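## Task

On the 25-key keyboard (lowest key C3 on the player's left, highest C5 on the right), sound exactly C3, then F3, then G#3, then G4, then A3, with nothing else. A key counts only when pressed most of the way down and must rise most of the way before it can count again. Any wrong key, two keys sounding together, or any extra note after A3 fails. There is no feedback that a note played. The result must not depend on the robot holding anything; release and withdraw the hand at the end.

## Robot and tools

Robot: one six-joint arm ending in a five-finger right hand. The controlled spot is the 'hand point', fixed to the palm 0.05 m in front of it, where index pad and thumb tip meet in a pinch. Its own axes: +z runs along the straightened fingers (fingertips sit 0.06-0.07 m past the point), +y points out of the palm, +x runs across the palm toward the little finger. A bracket at the wrist on the little-finger side juts 0.03 m beyond the point along +y and 0.11 m across the palm; it can strike things. To press a single key, a good approach is one extended finger (e.g. index) with the others curled, pushed down gently; keys are close together, so check lateral position with cameras before pressing.

Scene frame (used in results): origin on the table top under the arm base, +z up, +y to the left when facing along +x. Positions in metres, orientation as quaternion wxyz, velocities in m/s and rad/s.

A row is 14 numbers, each in [-1, 1], in this order: dx, dy, dz, rx, ry, rz, little, ring, middle, index, thumb_bend, thumb_turn, force_limit, speed. The first six are an offset, not a pose: a displacement and rotation vector in the hand point's own axes, counted from the hand point pose in the most recent result that shows it (before any such result in a scene, and for later calls within one reply, from where the robot is when the action begins). Every row in an action is counted from that same base, not from the row before. Scale: 1.0 equals 0.6 m or 180 degrees. All zeros means 'return to the base pose', not 'stay still'. The finger numbers are absolute targets: +1 straight/open, -1 fully curled; thumb_bend +1 straight, -1 bent; thumb_turn +1 beside the palm, -1 across in front of it. A pinch is roughly index -0.22, thumb_bend -0.75, thumb_turn -0.57. force_limit maps -1..+1 to about 0-10 N fingertip force when closing (0-15 N for the thumb motors). speed maps -1..+1 from nearly still to full (whole finger travel in 0.6 s). Motors only start when their target changes by at least 0.01.

Tools:
- execute_actions {"actions": [...], "pictures": bool}. Empty list: just report state (with pictures). One action: {"rows": [[14 numbers], ...], "steps": n}, up to 15 rows and up to 15 steps of 1/30 s; the last row repeats if steps exceed rows; needs at least 6 steps. One wait: {"steps": n} up to 300, counted from the previous result, so your thinking time eats into it. The result is captured 6 steps before the action ends; those steps run while you compose the next reply.
- move {"target": [14 numbers], "speed": m/s 0.002-0.5 (default 0.25; rotation limited to twice that in rad/s), "stop_force": N 9-40 optional}. Target uses the same offset convention as a row. Straight path, 0.5-10 s; it does not avoid obstacles and the hand may lag, stray or overshoot speed. With stop_force the path halts when the wrist sensor sees that much extra opposing force for 2 steps, then backs off 2 steps; use it with slow speed for gentle contact, leave it out when moving away from a surface. It is unreliable on moves that rotate. Its result adds a 'move:' line: done, off_target, moving, held, fault or contact, plus which limits acted (paced = clipped, held = blocked steps) and distance to target.
- wait {"seconds": 0-10}: let time pass, sending nothing.
- zoom_image {"camera", "region": [x0,y0,x1,y1]} pixels, max 504x504, origin top-left; cameras cam_head_left, cam_head_right, cam_high, cam_low, cam_wrist, each 504x504.
- show_instructions: reference images.
- finished_scene {"scene": 1 or 2}: ends that scene for good and starts the next.

Control facts: each step the commanded pose is clipped to within 100 mm and 16 degrees of the measured pose; arm motion trails commands by about 0.17 s; a far target may need several calls, so read the pose in each result. Position wins over orientation when both cannot be met.

Result lines: end effector position/quaternion and velocities; 'Wrist force' and 'Wrist torque' in the hand point's axes (offset up to ~4 N, noise up to ~2.4 N, saturates ~50 N; force points back into the arm when pressing); hand_measured, hand_stopped_by (moving, target, force, stalled, fault), hand_load_n for the six motors in row order; 'Hand target' when nothing is pending; HELD marks steps blocked by the clearance check; 'pose unreachable' means a command was altered; MOTOR HOT from 70 °C, OVER-TEMPERATURE FAULT at 85 °C.

Avoid: pressing hard or fast into keys or the table (the arm is stiff; small overshoot past contact can cause a fault, 150 N anywhere or a joint torque limit stops the arm for 10 s); touching neighbouring keys; re-pressing a key by accident while moving between notes (lift clear first); knocking anything off the table. Press each key with a short, shallow offset downward, raise fully, then travel above the keys to the next one. Finish by opening the hand and moving up and away.

Each tool is called after "Call:" as name(argument=value, ...) on one line, values as JSON.

Reference images:

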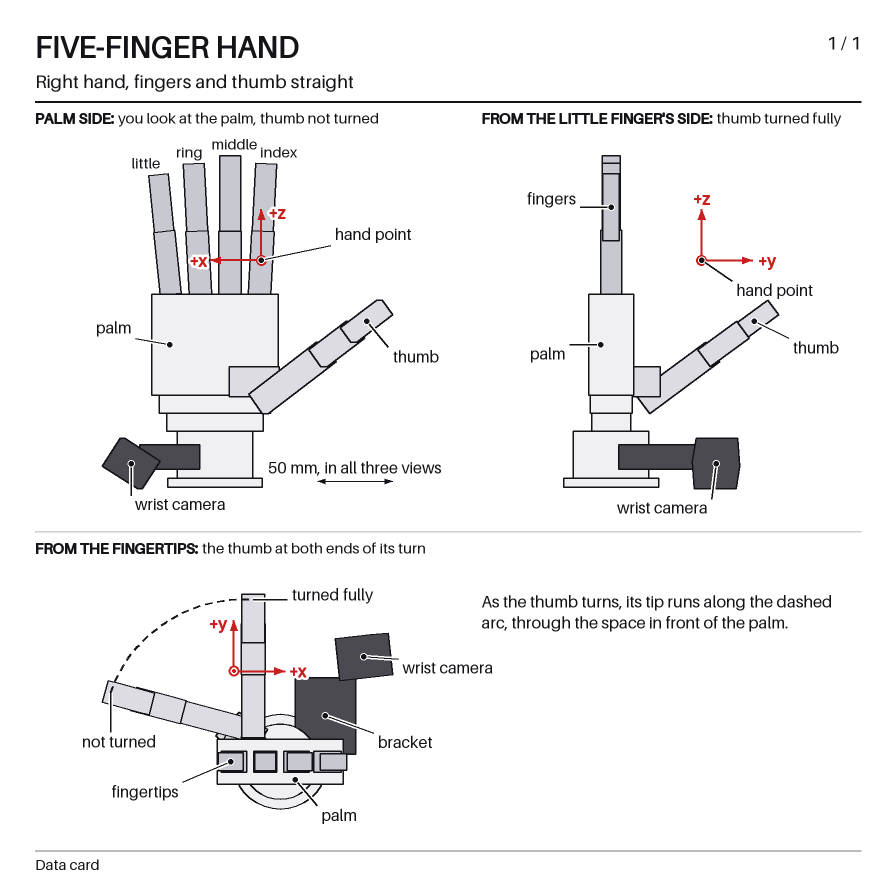

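## Session

Call:
execute_actions(actions=[])

Scene clock: 0.00 s of 6000.00 s.
end_effector_position=(+0.2738, +0.0538, +0.3744) hand_measured=(+1.000, +1.000, +1.000, +1.000, +1.000, +1.000) hand_load_n=(+0.0, +0.0, +0.0, +0.0, +0.0, +0.0) hand_stopped_by=(target, target, target, target, target, target) hand_force_limit=0.00 hand_speed=-0.80 end_effector_quat_wxyz=(+0.178, +0.727, -0.657, -0.085) end_effector_velocity=(+0.000, -0.000, +0.000) end_effector_angular_velocity=(+0.000, -0.001, +0.000)
Joint positions: [ 0.759 -0.972  1.457  1.853  2.068 -2.232]
Joint velocities: [ 0.001 -0.    -0.001  0.     0.001  0.   ]
Wrist force (N, on the end effector, along its own x y z axes, offset not removed): no reading
Wrist torque (N m, same axes, about the end effector's origin, offset not removed): no reading
Hand target: +0.274, +0.054, +0.374; +0.178, +0.727, -0.657, -0.085

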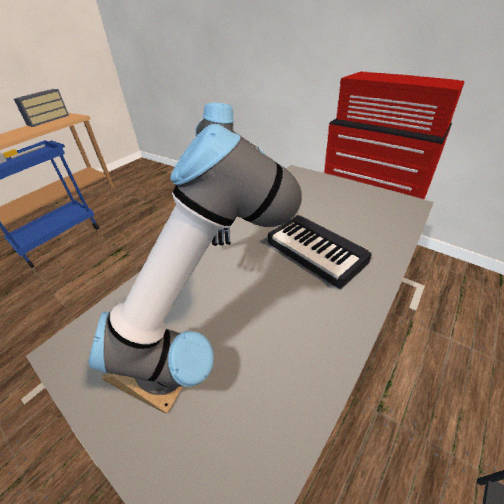

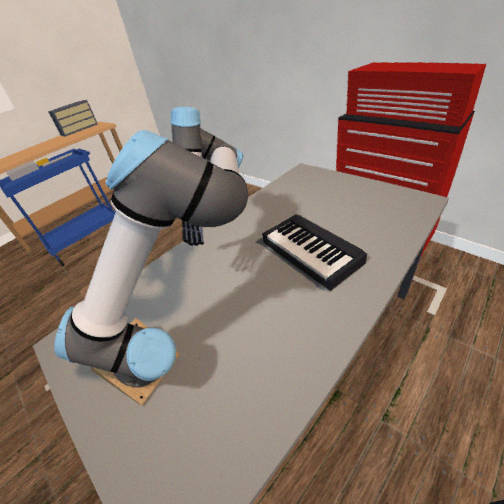

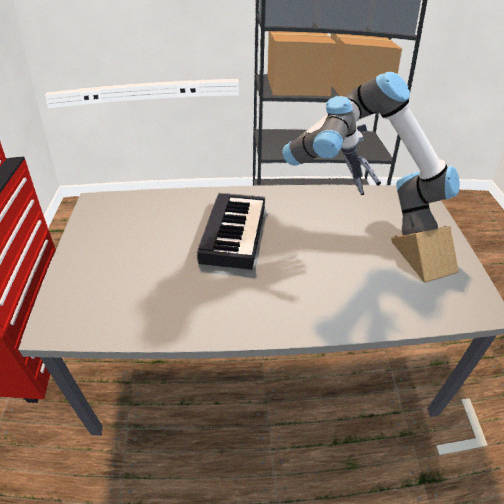

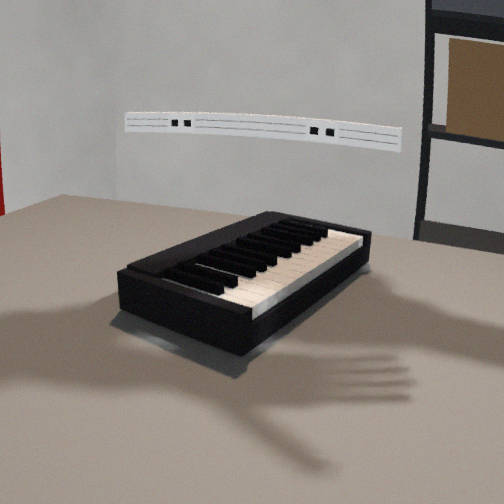

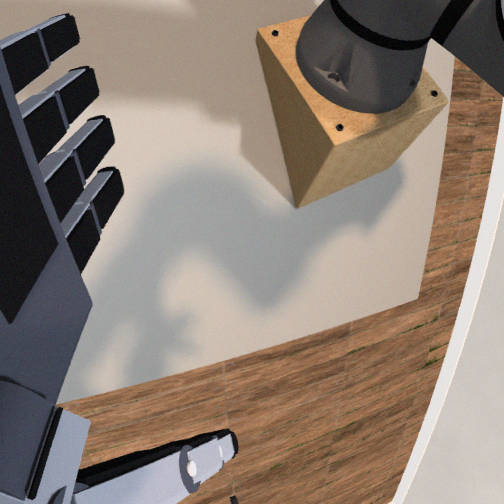

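Call:
zoom_image(camera="cam_high", region=[170, 170, 310, 290])

Call:
zoom_image(camera="cam_head_left", region=[250, 200, 390, 300])

Call:
zoom_image(camera="cam_low", region=[100, 190, 390, 380])

Region (170, 170, 310, 290) of cam_high's 504x504 image, scaled by 3.600, with more detail than that image has; it fills the top 432 rows of this view, and the rest is white.

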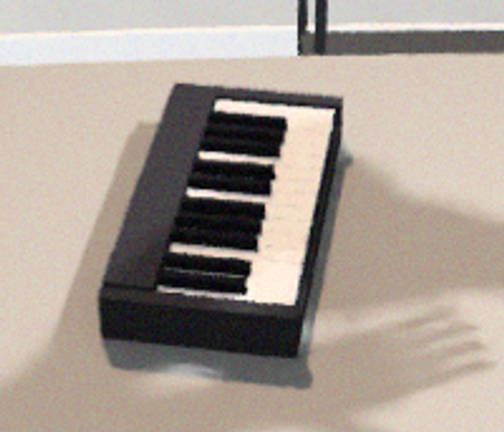

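Region (250, 200, 390, 300) of cam_head_left's 504x504 image, scaled by 3.600, with more detail than that image has; it fills the top 360 rows of this view, and the rest is white.

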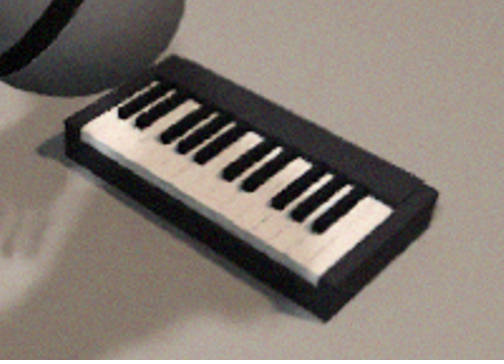

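Region (100, 190, 390, 380) of cam_low's 504x504 image, scaled by 1.738, with more detail than that image has; it fills the top 330 rows of this view, and the rest is white.

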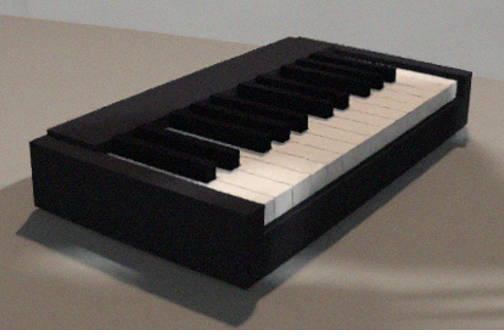

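Call:
move(target=[0.146, -0.524, 0.1205, 0.309, -0.026, 0.090, -1, -1, -1, 0.8, 1, 1, 0, 0.5], speed=0.3)

Scene clock: 6.03 s of 6000.00 s.
end_effector_position=(+0.5496, -0.0212, +0.2012) hand_measured=(-1.000, -1.000, -1.000, +0.800, +1.000, +1.000) hand_load_n=(+0.0, +0.0, +0.0, +0.0, +0.0, +0.0) hand_stopped_by=(target, target, target, target, target, target) hand_force_limit=0.00 hand_speed=0.50 end_effector_quat_wxyz=(+0.195, -0.626, +0.720, -0.228) end_effector_velocity=(+0.001, +0.000, -0.001) end_effector_angular_velocity=(+0.004, -0.015, +0.001)
Joint positions: [ 0.389 -1.273  1.598  0.385  2.4   -3.368]
Joint velocities: [-0.004 -0.011  0.014 -0.026 -0.012 -0.016]
Wrist force (N, on the end effector, along its own x y z axes, offset not removed): [1.0 0.8 -0.2]
Wrist torque (N m, same axes, about the end effector's origin, offset not removed): [0.21 -0.13 0.06]
Hand target: +0.550, -0.021, +0.201; +0.196, -0.626, +0.719, -0.228
Off the commanded pose: 0.001 m, 0 deg.
Kept back: nothing.
After step 90, 0.63 s passed at rest.
move: done

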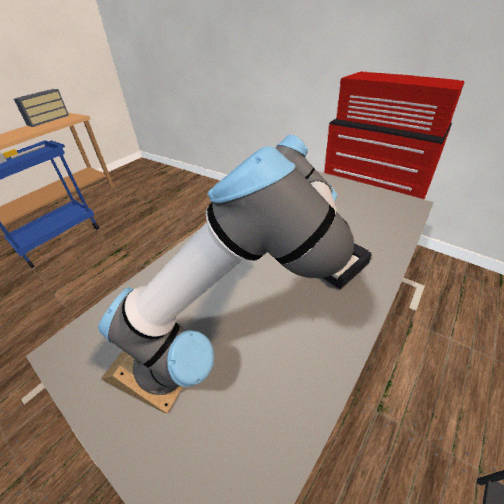

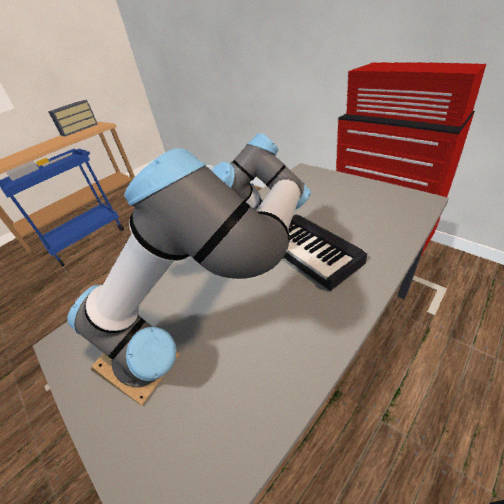

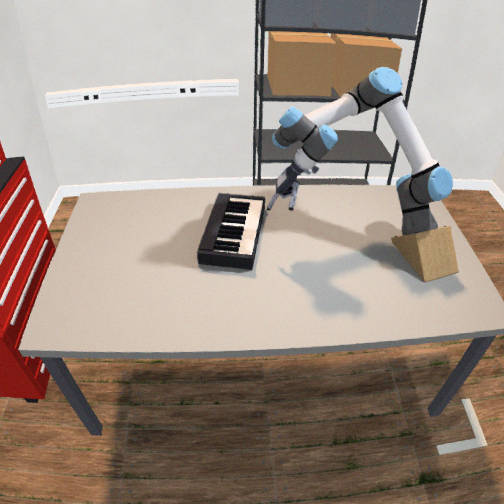

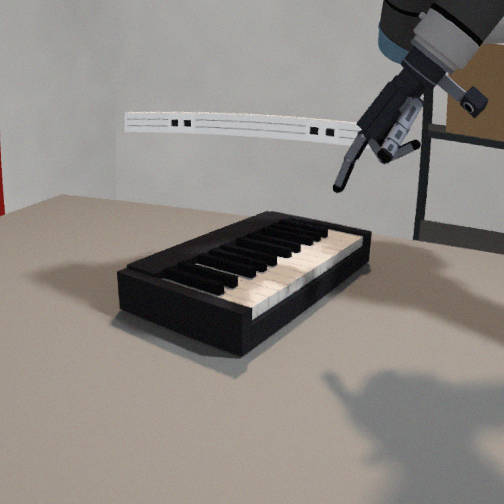

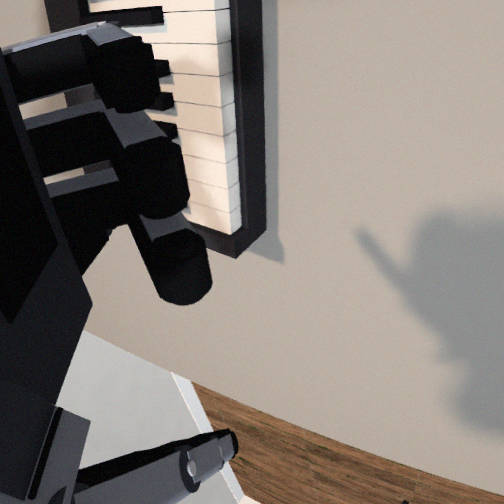

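Call:
move(target=[-0.2528, -0.0158, 0.166, 0, 0, 0, 0.8, -1, -1, -1, 1, 1, 0, 0.5], speed=0.25)

Scene clock: 9.40 s of 6000.00 s.
end_effector_position=(+0.6345, +0.1196, +0.1243) hand_measured=(+0.800, -1.000, -1.000, -1.000, +1.000, +1.000) hand_load_n=(+0.0, +0.0, +0.0, +0.0, +0.0, +0.0) hand_stopped_by=(target, target, target, target, target, target) hand_force_limit=0.00 hand_speed=0.50 end_effector_quat_wxyz=(+0.195, -0.626, +0.720, -0.228) end_effector_velocity=(+0.002, +0.002, -0.001) end_effector_angular_velocity=(+0.000, +0.001, -0.000)
Joint positions: [ 0.439 -0.864  1.339  0.274  2.437 -3.317]
Joint velocities: [ 0.     0.006 -0.007  0.002  0.     0.001]
Wrist force (N, on the end effector, along its own x y z axes, offset not removed): [-0.4 1.0 -0.2]
Wrist torque (N m, same axes, about the end effector's origin, offset not removed): [0.23 -0.02 -0.01]
Hand target: +0.635, +0.120, +0.124; +0.195, -0.626, +0.720, -0.228
Off the commanded pose: 0.000 m, 0 deg.
Kept back: nothing.
move: done

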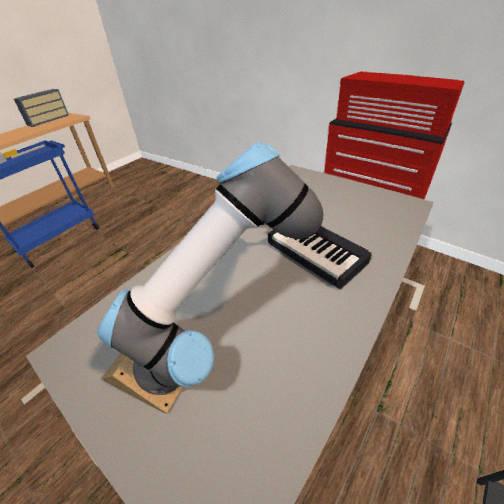

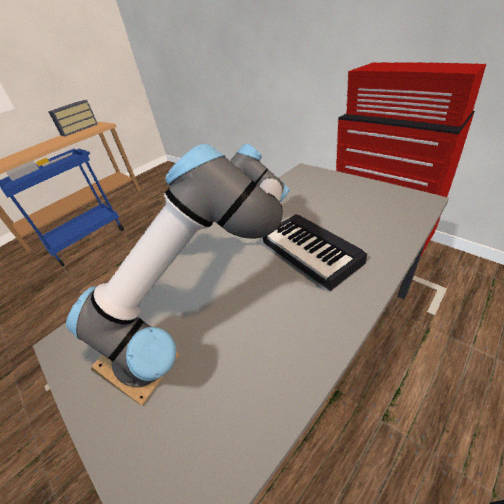

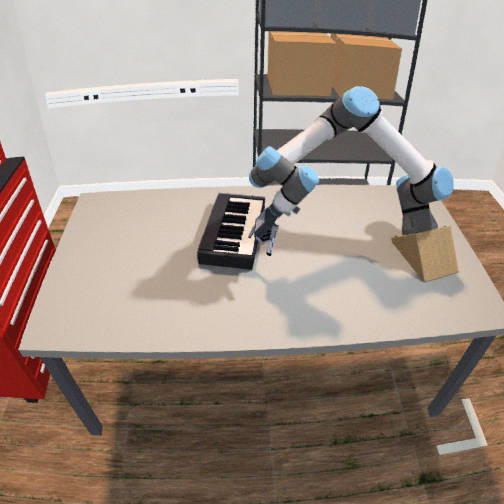

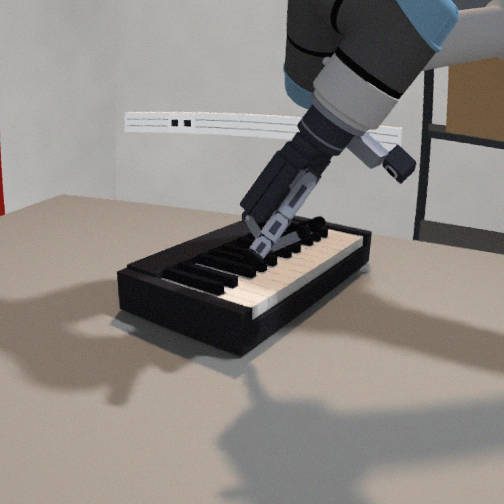

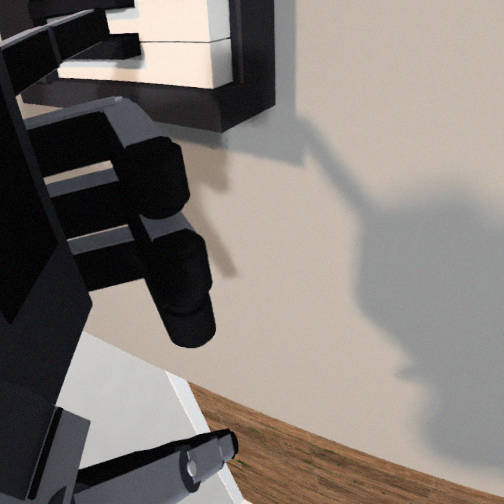

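Call:
zoom_image(camera="cam_wrist", region=[0, 0, 300, 150])

Call:
zoom_image(camera="cam_low", region=[180, 150, 380, 330])

Call:
zoom_image(camera="cam_high", region=[190, 180, 300, 280])

Region (0, 0, 300, 150) of cam_wrist's 504x504 image, scaled by 1.680, with more detail than that image has.

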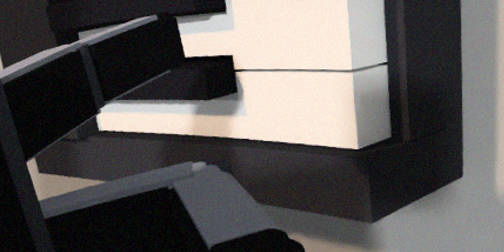

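Region (180, 150, 380, 330) of cam_low's 504x504 image, scaled by 2.520, with more detail than that image has; it fills the top 454 rows of this view, and the rest is white.

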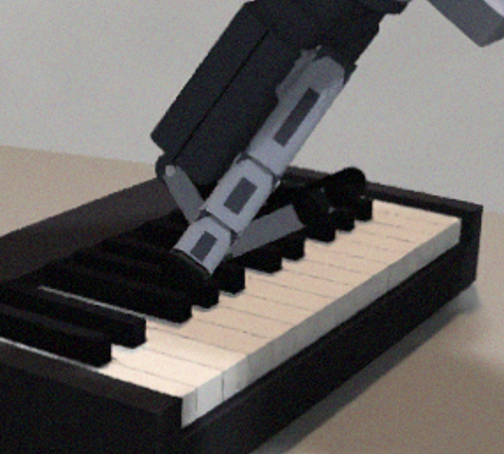

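Region (190, 180, 300, 280) of cam_high's 504x504 image, scaled by 4.582, with more detail than that image has; it fills the top 458 rows of this view, and the rest is white.

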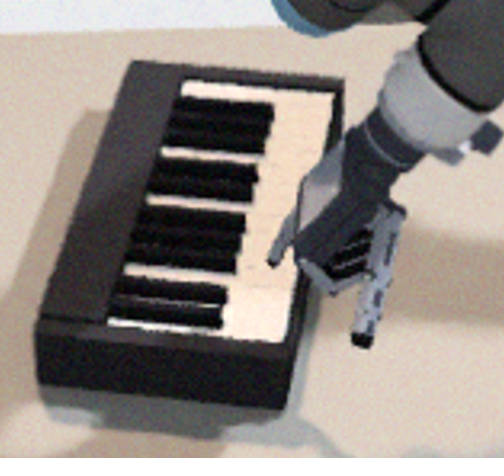

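Call:
move(target=[-0.0467, 0.0075, 0.0456, 0, 0, 0, 0.8, -1, -1, -1, -1, 1, 0, 0.5], speed=0.15)

Call:
zoom_image(camera="cam_wrist", region=[0, 0, 300, 150])

Call:
zoom_image(camera="cam_low", region=[160, 190, 340, 340])

Call:
zoom_image(camera="cam_high", region=[190, 180, 300, 280])

Scene clock: 12.60 s of 6000.00 s.
end_effector_position=(+0.6502, +0.1456, +0.0992) hand_measured=(+0.800, -1.000, -1.000, -1.000, -1.000, +1.000) hand_load_n=(+0.0, +0.0, +0.0, +0.0, +0.0, +0.0) hand_stopped_by=(target, target, target, target, target, target) hand_force_limit=0.00 hand_speed=0.50 end_effector_quat_wxyz=(+0.195, -0.626, +0.720, -0.228) end_effector_velocity=(-0.000, -0.000, +0.000) end_effector_angular_velocity=(+0.000, +0.000, +0.000)
Joint positions: [ 0.433 -0.782  1.284  0.243  2.433 -3.324]
Joint velocities: [-0.    -0.     0.     0.001 -0.     0.   ]
Wrist force (N, on the end effector, along its own x y z axes, offset not removed): [-1.2 0.7 -0.2]
Wrist torque (N m, same axes, about the end effector's origin, offset not removed): [0.17 0.16 -0.01]
Hand target: +0.650, +0.146, +0.099; +0.195, -0.626, +0.720, -0.228
Off the commanded pose: 0.000 m, 0 deg.
Kept back: nothing.
move: done

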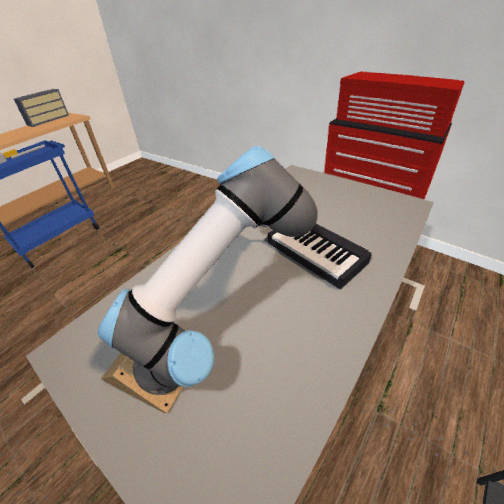

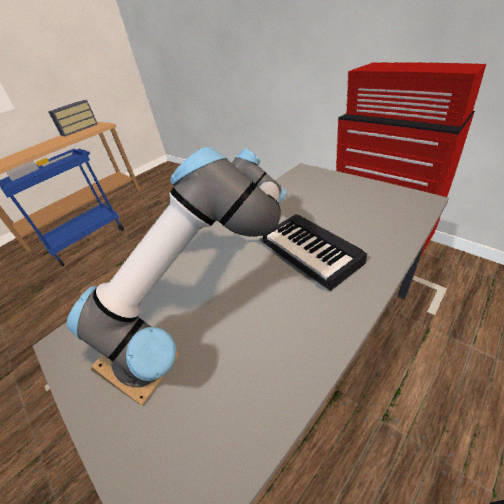

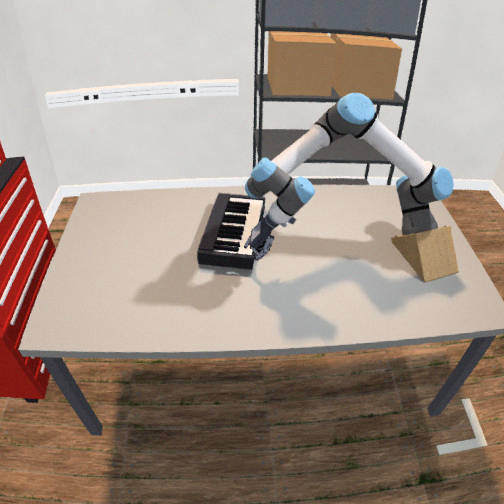

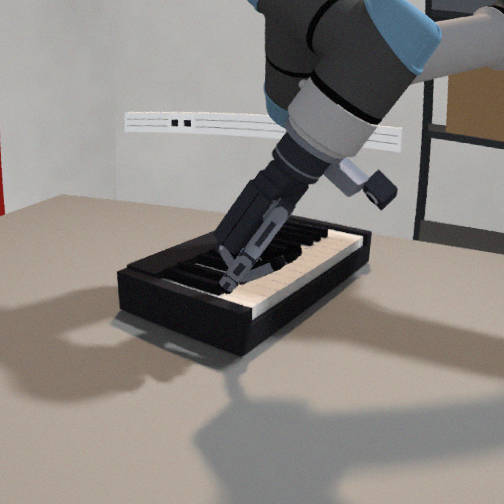

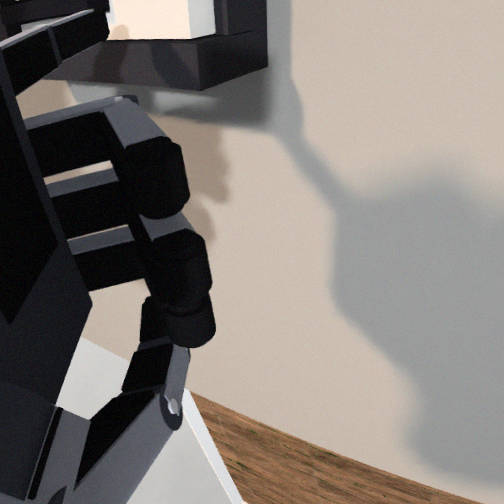

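Region (0, 0, 300, 150) of cam_wrist's 504x504 image, scaled by 1.680, with more detail than that image has.

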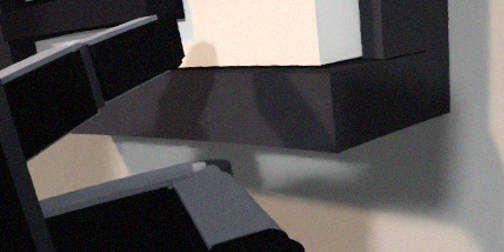

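Region (160, 190, 340, 340) of cam_low's 504x504 image, scaled by 2.800, with more detail than that image has.

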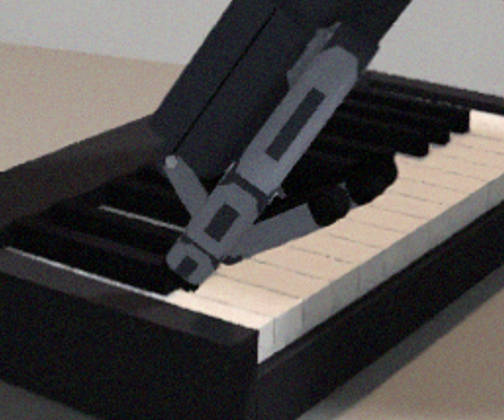

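Region (190, 180, 300, 280) of cam_high's 504x504 image, scaled by 4.582, with more detail than that image has; it fills the top 458 rows of this view, and the rest is white.

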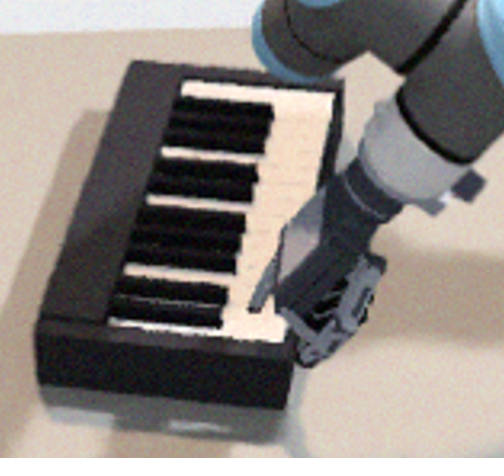

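Call:
move(target=[0.0075, 0.0115, 0.0164, 0, 0, 0, 0.8, -1, -1, -1, 1, 1, 0, 0.5], speed=0.1)

Call:
zoom_image(camera="cam_wrist", region=[0, 0, 300, 150])

Call:
zoom_image(camera="cam_low", region=[160, 190, 340, 340])

Call:
zoom_image(camera="cam_high", region=[210, 210, 290, 280])

Scene clock: 15.13 s of 6000.00 s.
end_effector_position=(+0.6496, +0.1411, +0.0872) hand_measured=(+0.800, -1.000, -1.000, -1.000, +1.000, +1.000) hand_load_n=(+0.0, +0.0, +0.0, +0.0, +0.0, +0.0) hand_stopped_by=(target, target, target, target, target, target) hand_force_limit=0.00 hand_speed=0.50 end_effector_quat_wxyz=(+0.195, -0.626, +0.720, -0.228) end_effector_velocity=(-0.000, +0.000, -0.000) end_effector_angular_velocity=(+0.000, +0.000, +0.000)
Joint positions: [ 0.414 -0.79   1.312  0.207  2.418 -3.344]
Joint velocities: [-0.     0.     0.001 -0.    -0.001  0.   ]
Wrist force (N, on the end effector, along its own x y z axes, offset not removed): [-0.6 -0.6 -1.1]
Wrist torque (N m, same axes, about the end effector's origin, offset not removed): [0.06 0.10 -0.07]
Hand target: +0.650, +0.141, +0.087; +0.195, -0.626, +0.720, -0.228
Off the commanded pose: 0.000 m, 0 deg.
Kept back: nothing.
move: done

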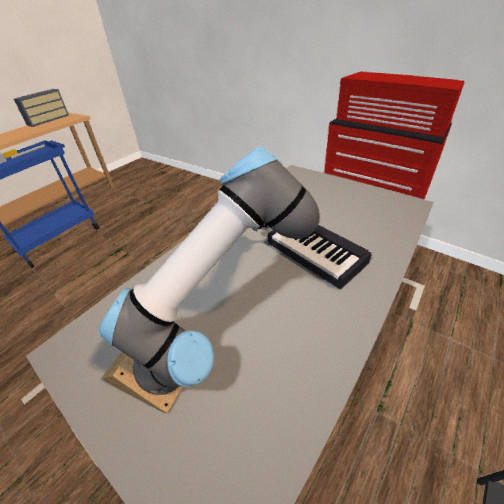

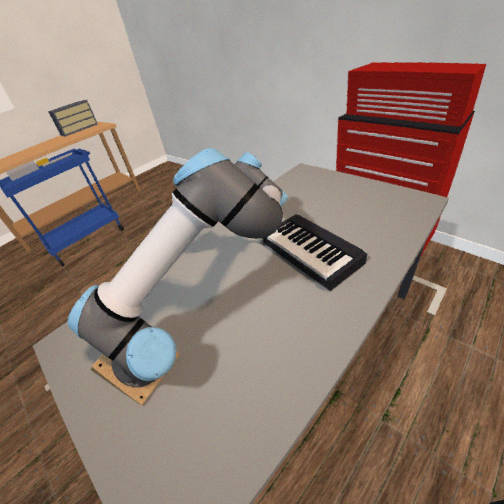

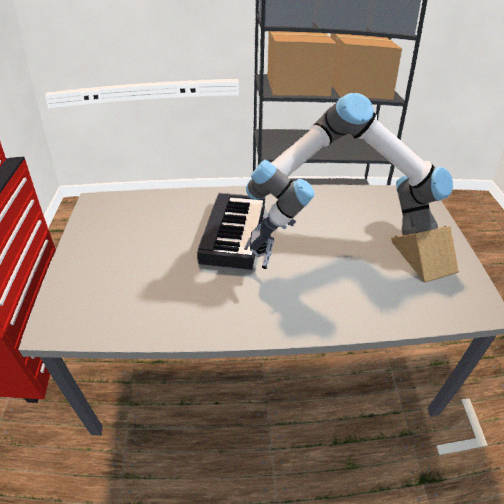

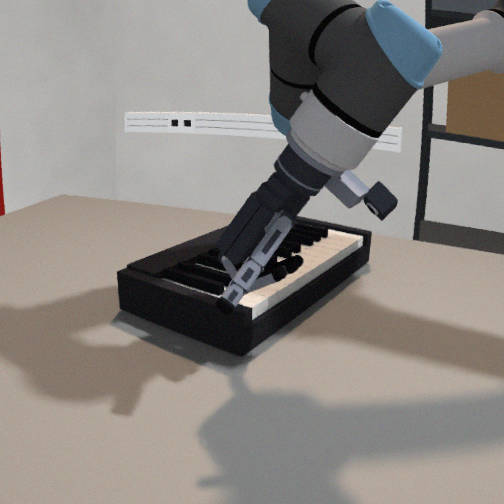

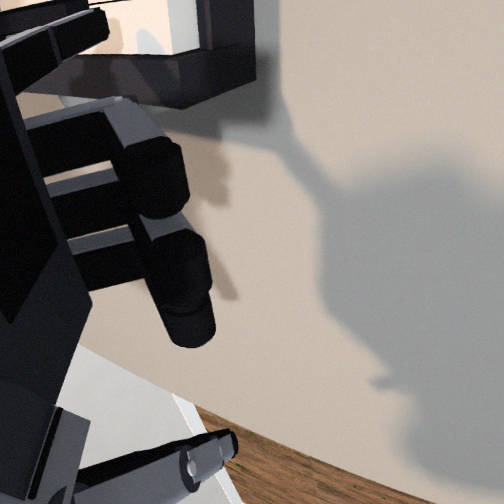

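Region (0, 0, 300, 150) of cam_wrist's 504x504 image, scaled by 1.680, with more detail than that image has.

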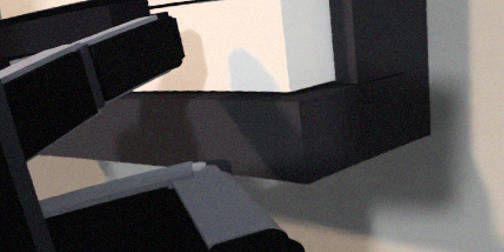

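Region (160, 190, 340, 340) of cam_low's 504x504 image, scaled by 2.800, with more detail than that image has.

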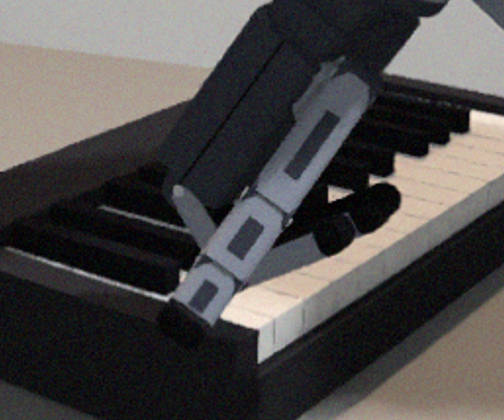

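Region (210, 210, 290, 280) of cam_high's 504x504 image, scaled by 6.300, with more detail than that image has; it fills the top 441 rows of this view, and the rest is white.

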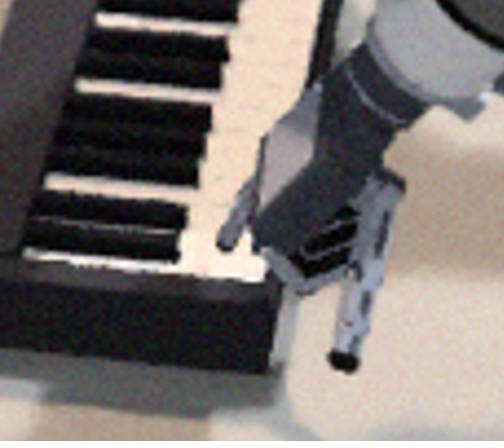

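Call:
move(target=[-0.0042, 0.0038, 0.0055, 0, 0, 0, 0.8, -1, -1, -1, 1, 1, 0, 0.5], speed=0.05)

Call:
move(target=[0, 0.0239, 0.0341, 0, 0, 0, 0.8, -1, -1, -1, 1, 1, 0, 0.5], speed=0.01, stop_force=9)

Call:
zoom_image(camera="cam_wrist", region=[0, 0, 300, 150])

Call:
zoom_image(camera="cam_low", region=[200, 250, 320, 350])

Scene clock: 16.40 s of 6000.00 s.
end_effector_position=(+0.6499, +0.1434, +0.0834) hand_measured=(+0.800, -1.000, -1.000, -1.000, +1.000, +1.000) hand_load_n=(+0.0, +0.0, +0.0, +0.0, +0.0, +0.0) hand_stopped_by=(target, target, target, target, target, target) hand_force_limit=0.00 hand_speed=0.50 end_effector_quat_wxyz=(+0.195, -0.626, +0.720, -0.228) end_effector_velocity=(+0.000, +0.001, -0.002) end_effector_angular_velocity=(-0.001, +0.001, -0.001)
Joint positions: [ 0.412 -0.783  1.312  0.199  2.417 -3.345]
Joint velocities: [-0.002  0.003  0.    -0.004 -0.    -0.001]
Wrist force (N, on the end effector, along its own x y z axes, offset not removed): [-0.3 1.0 0.0]
Wrist torque (N m, same axes, about the end effector's origin, offset not removed): [0.18 -0.06 0.05]
Hand target: +0.650, +0.144, +0.083; +0.195, -0.626, +0.720, -0.228
Off the commanded pose: 0.000 m, 0 deg.
Kept back: nothing.
move: done

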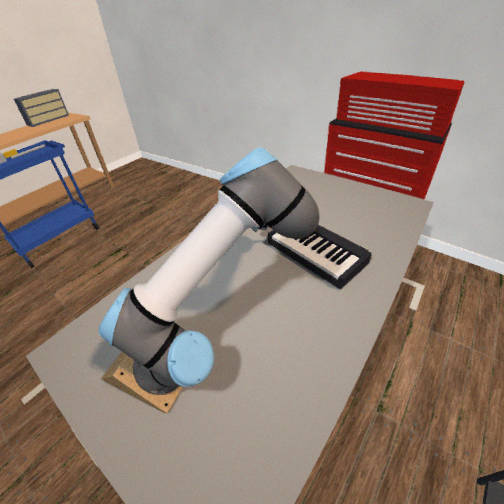

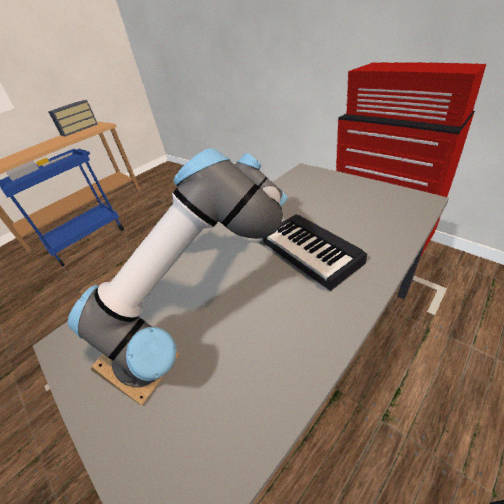

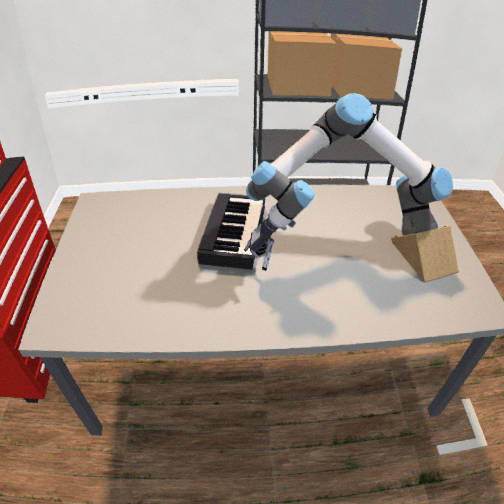

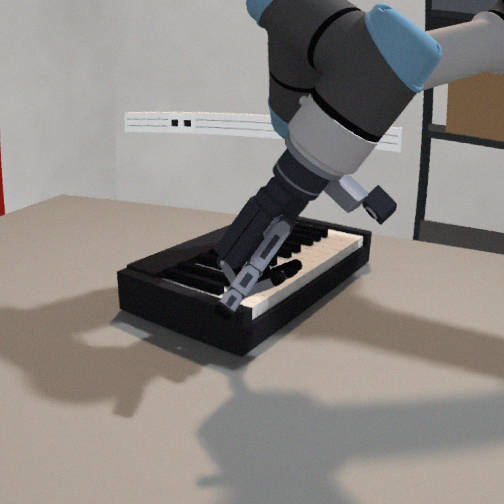

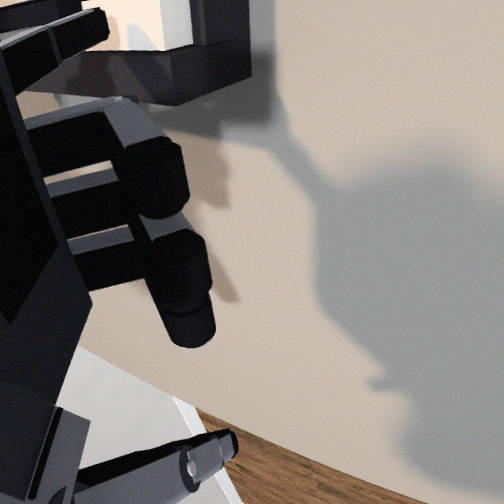

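Scene clock: 18.80 s of 6000.00 s.
end_effector_position=(+0.6498, +0.1434, +0.0632) hand_measured=(+0.800, -1.000, -1.000, -1.000, +1.000, +1.000) hand_load_n=(+0.5, +0.0, +0.0, +0.0, +0.0, +0.0) hand_stopped_by=(target, target, target, target, target, target) hand_force_limit=0.00 hand_speed=0.50 end_effector_quat_wxyz=(+0.195, -0.626, +0.720, -0.227) end_effector_velocity=(-0.000, +0.001, +0.003) end_effector_angular_velocity=(+0.000, +0.000, -0.001)
Joint positions: [ 0.388 -0.777  1.34   0.147  2.398 -3.369]
Joint velocities: [ 0.005  0.    -0.005  0.008  0.004  0.005]
Wrist force (N, on the end effector, along its own x y z axes, offset not removed): [0.4 -2.6 -15.1]
Wrist torque (N m, same axes, about the end effector's origin, offset not removed): [1.32 1.00 -0.21]
Hand target: +0.650, +0.143, +0.064; +0.195, -0.626, +0.720, -0.228
Off the commanded pose: 0.005 m, 0 deg.
Kept back: nothing.
move: contact

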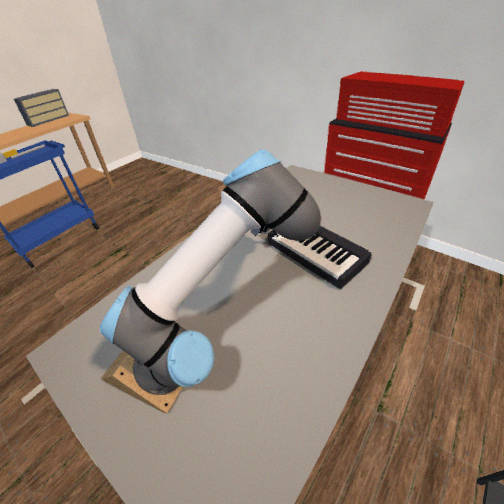

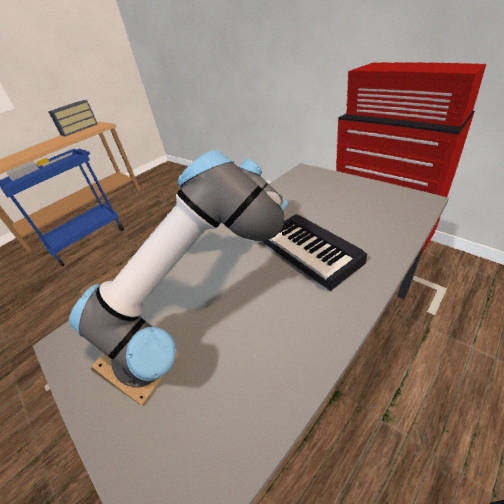

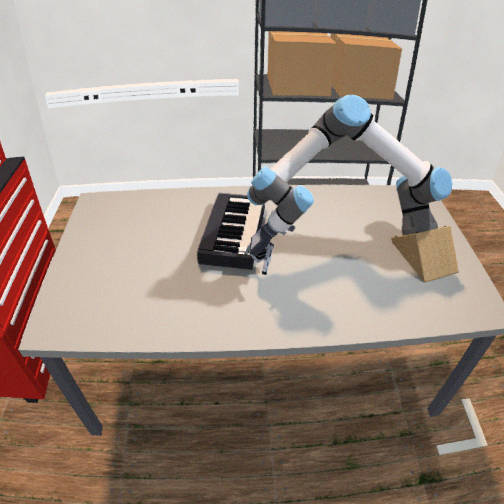

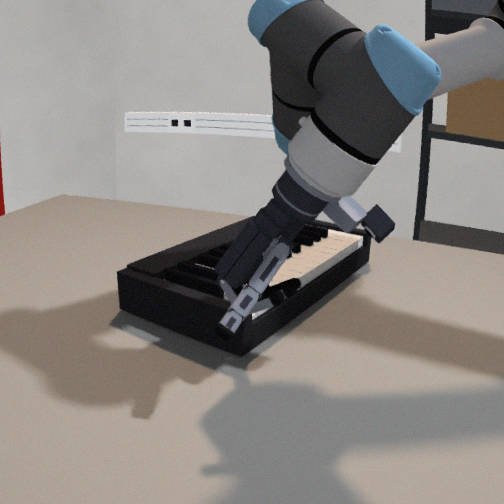

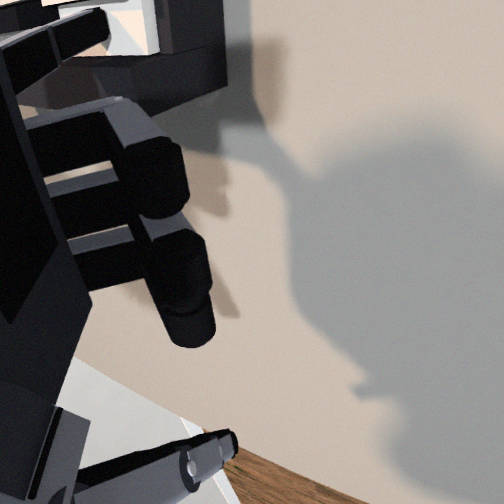

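Region (0, 0, 300, 150) of cam_wrist's 504x504 image, scaled by 1.680, with more detail than that image has.

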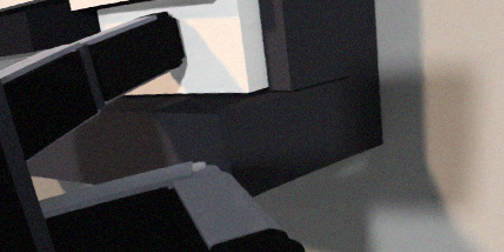

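Region (200, 250, 320, 350) of cam_low's 504x504 image, scaled by 4.200, with more detail than that image has.

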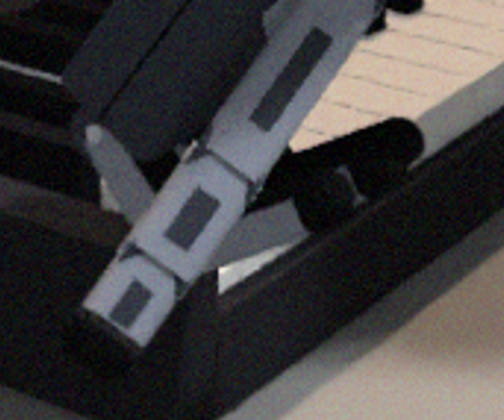

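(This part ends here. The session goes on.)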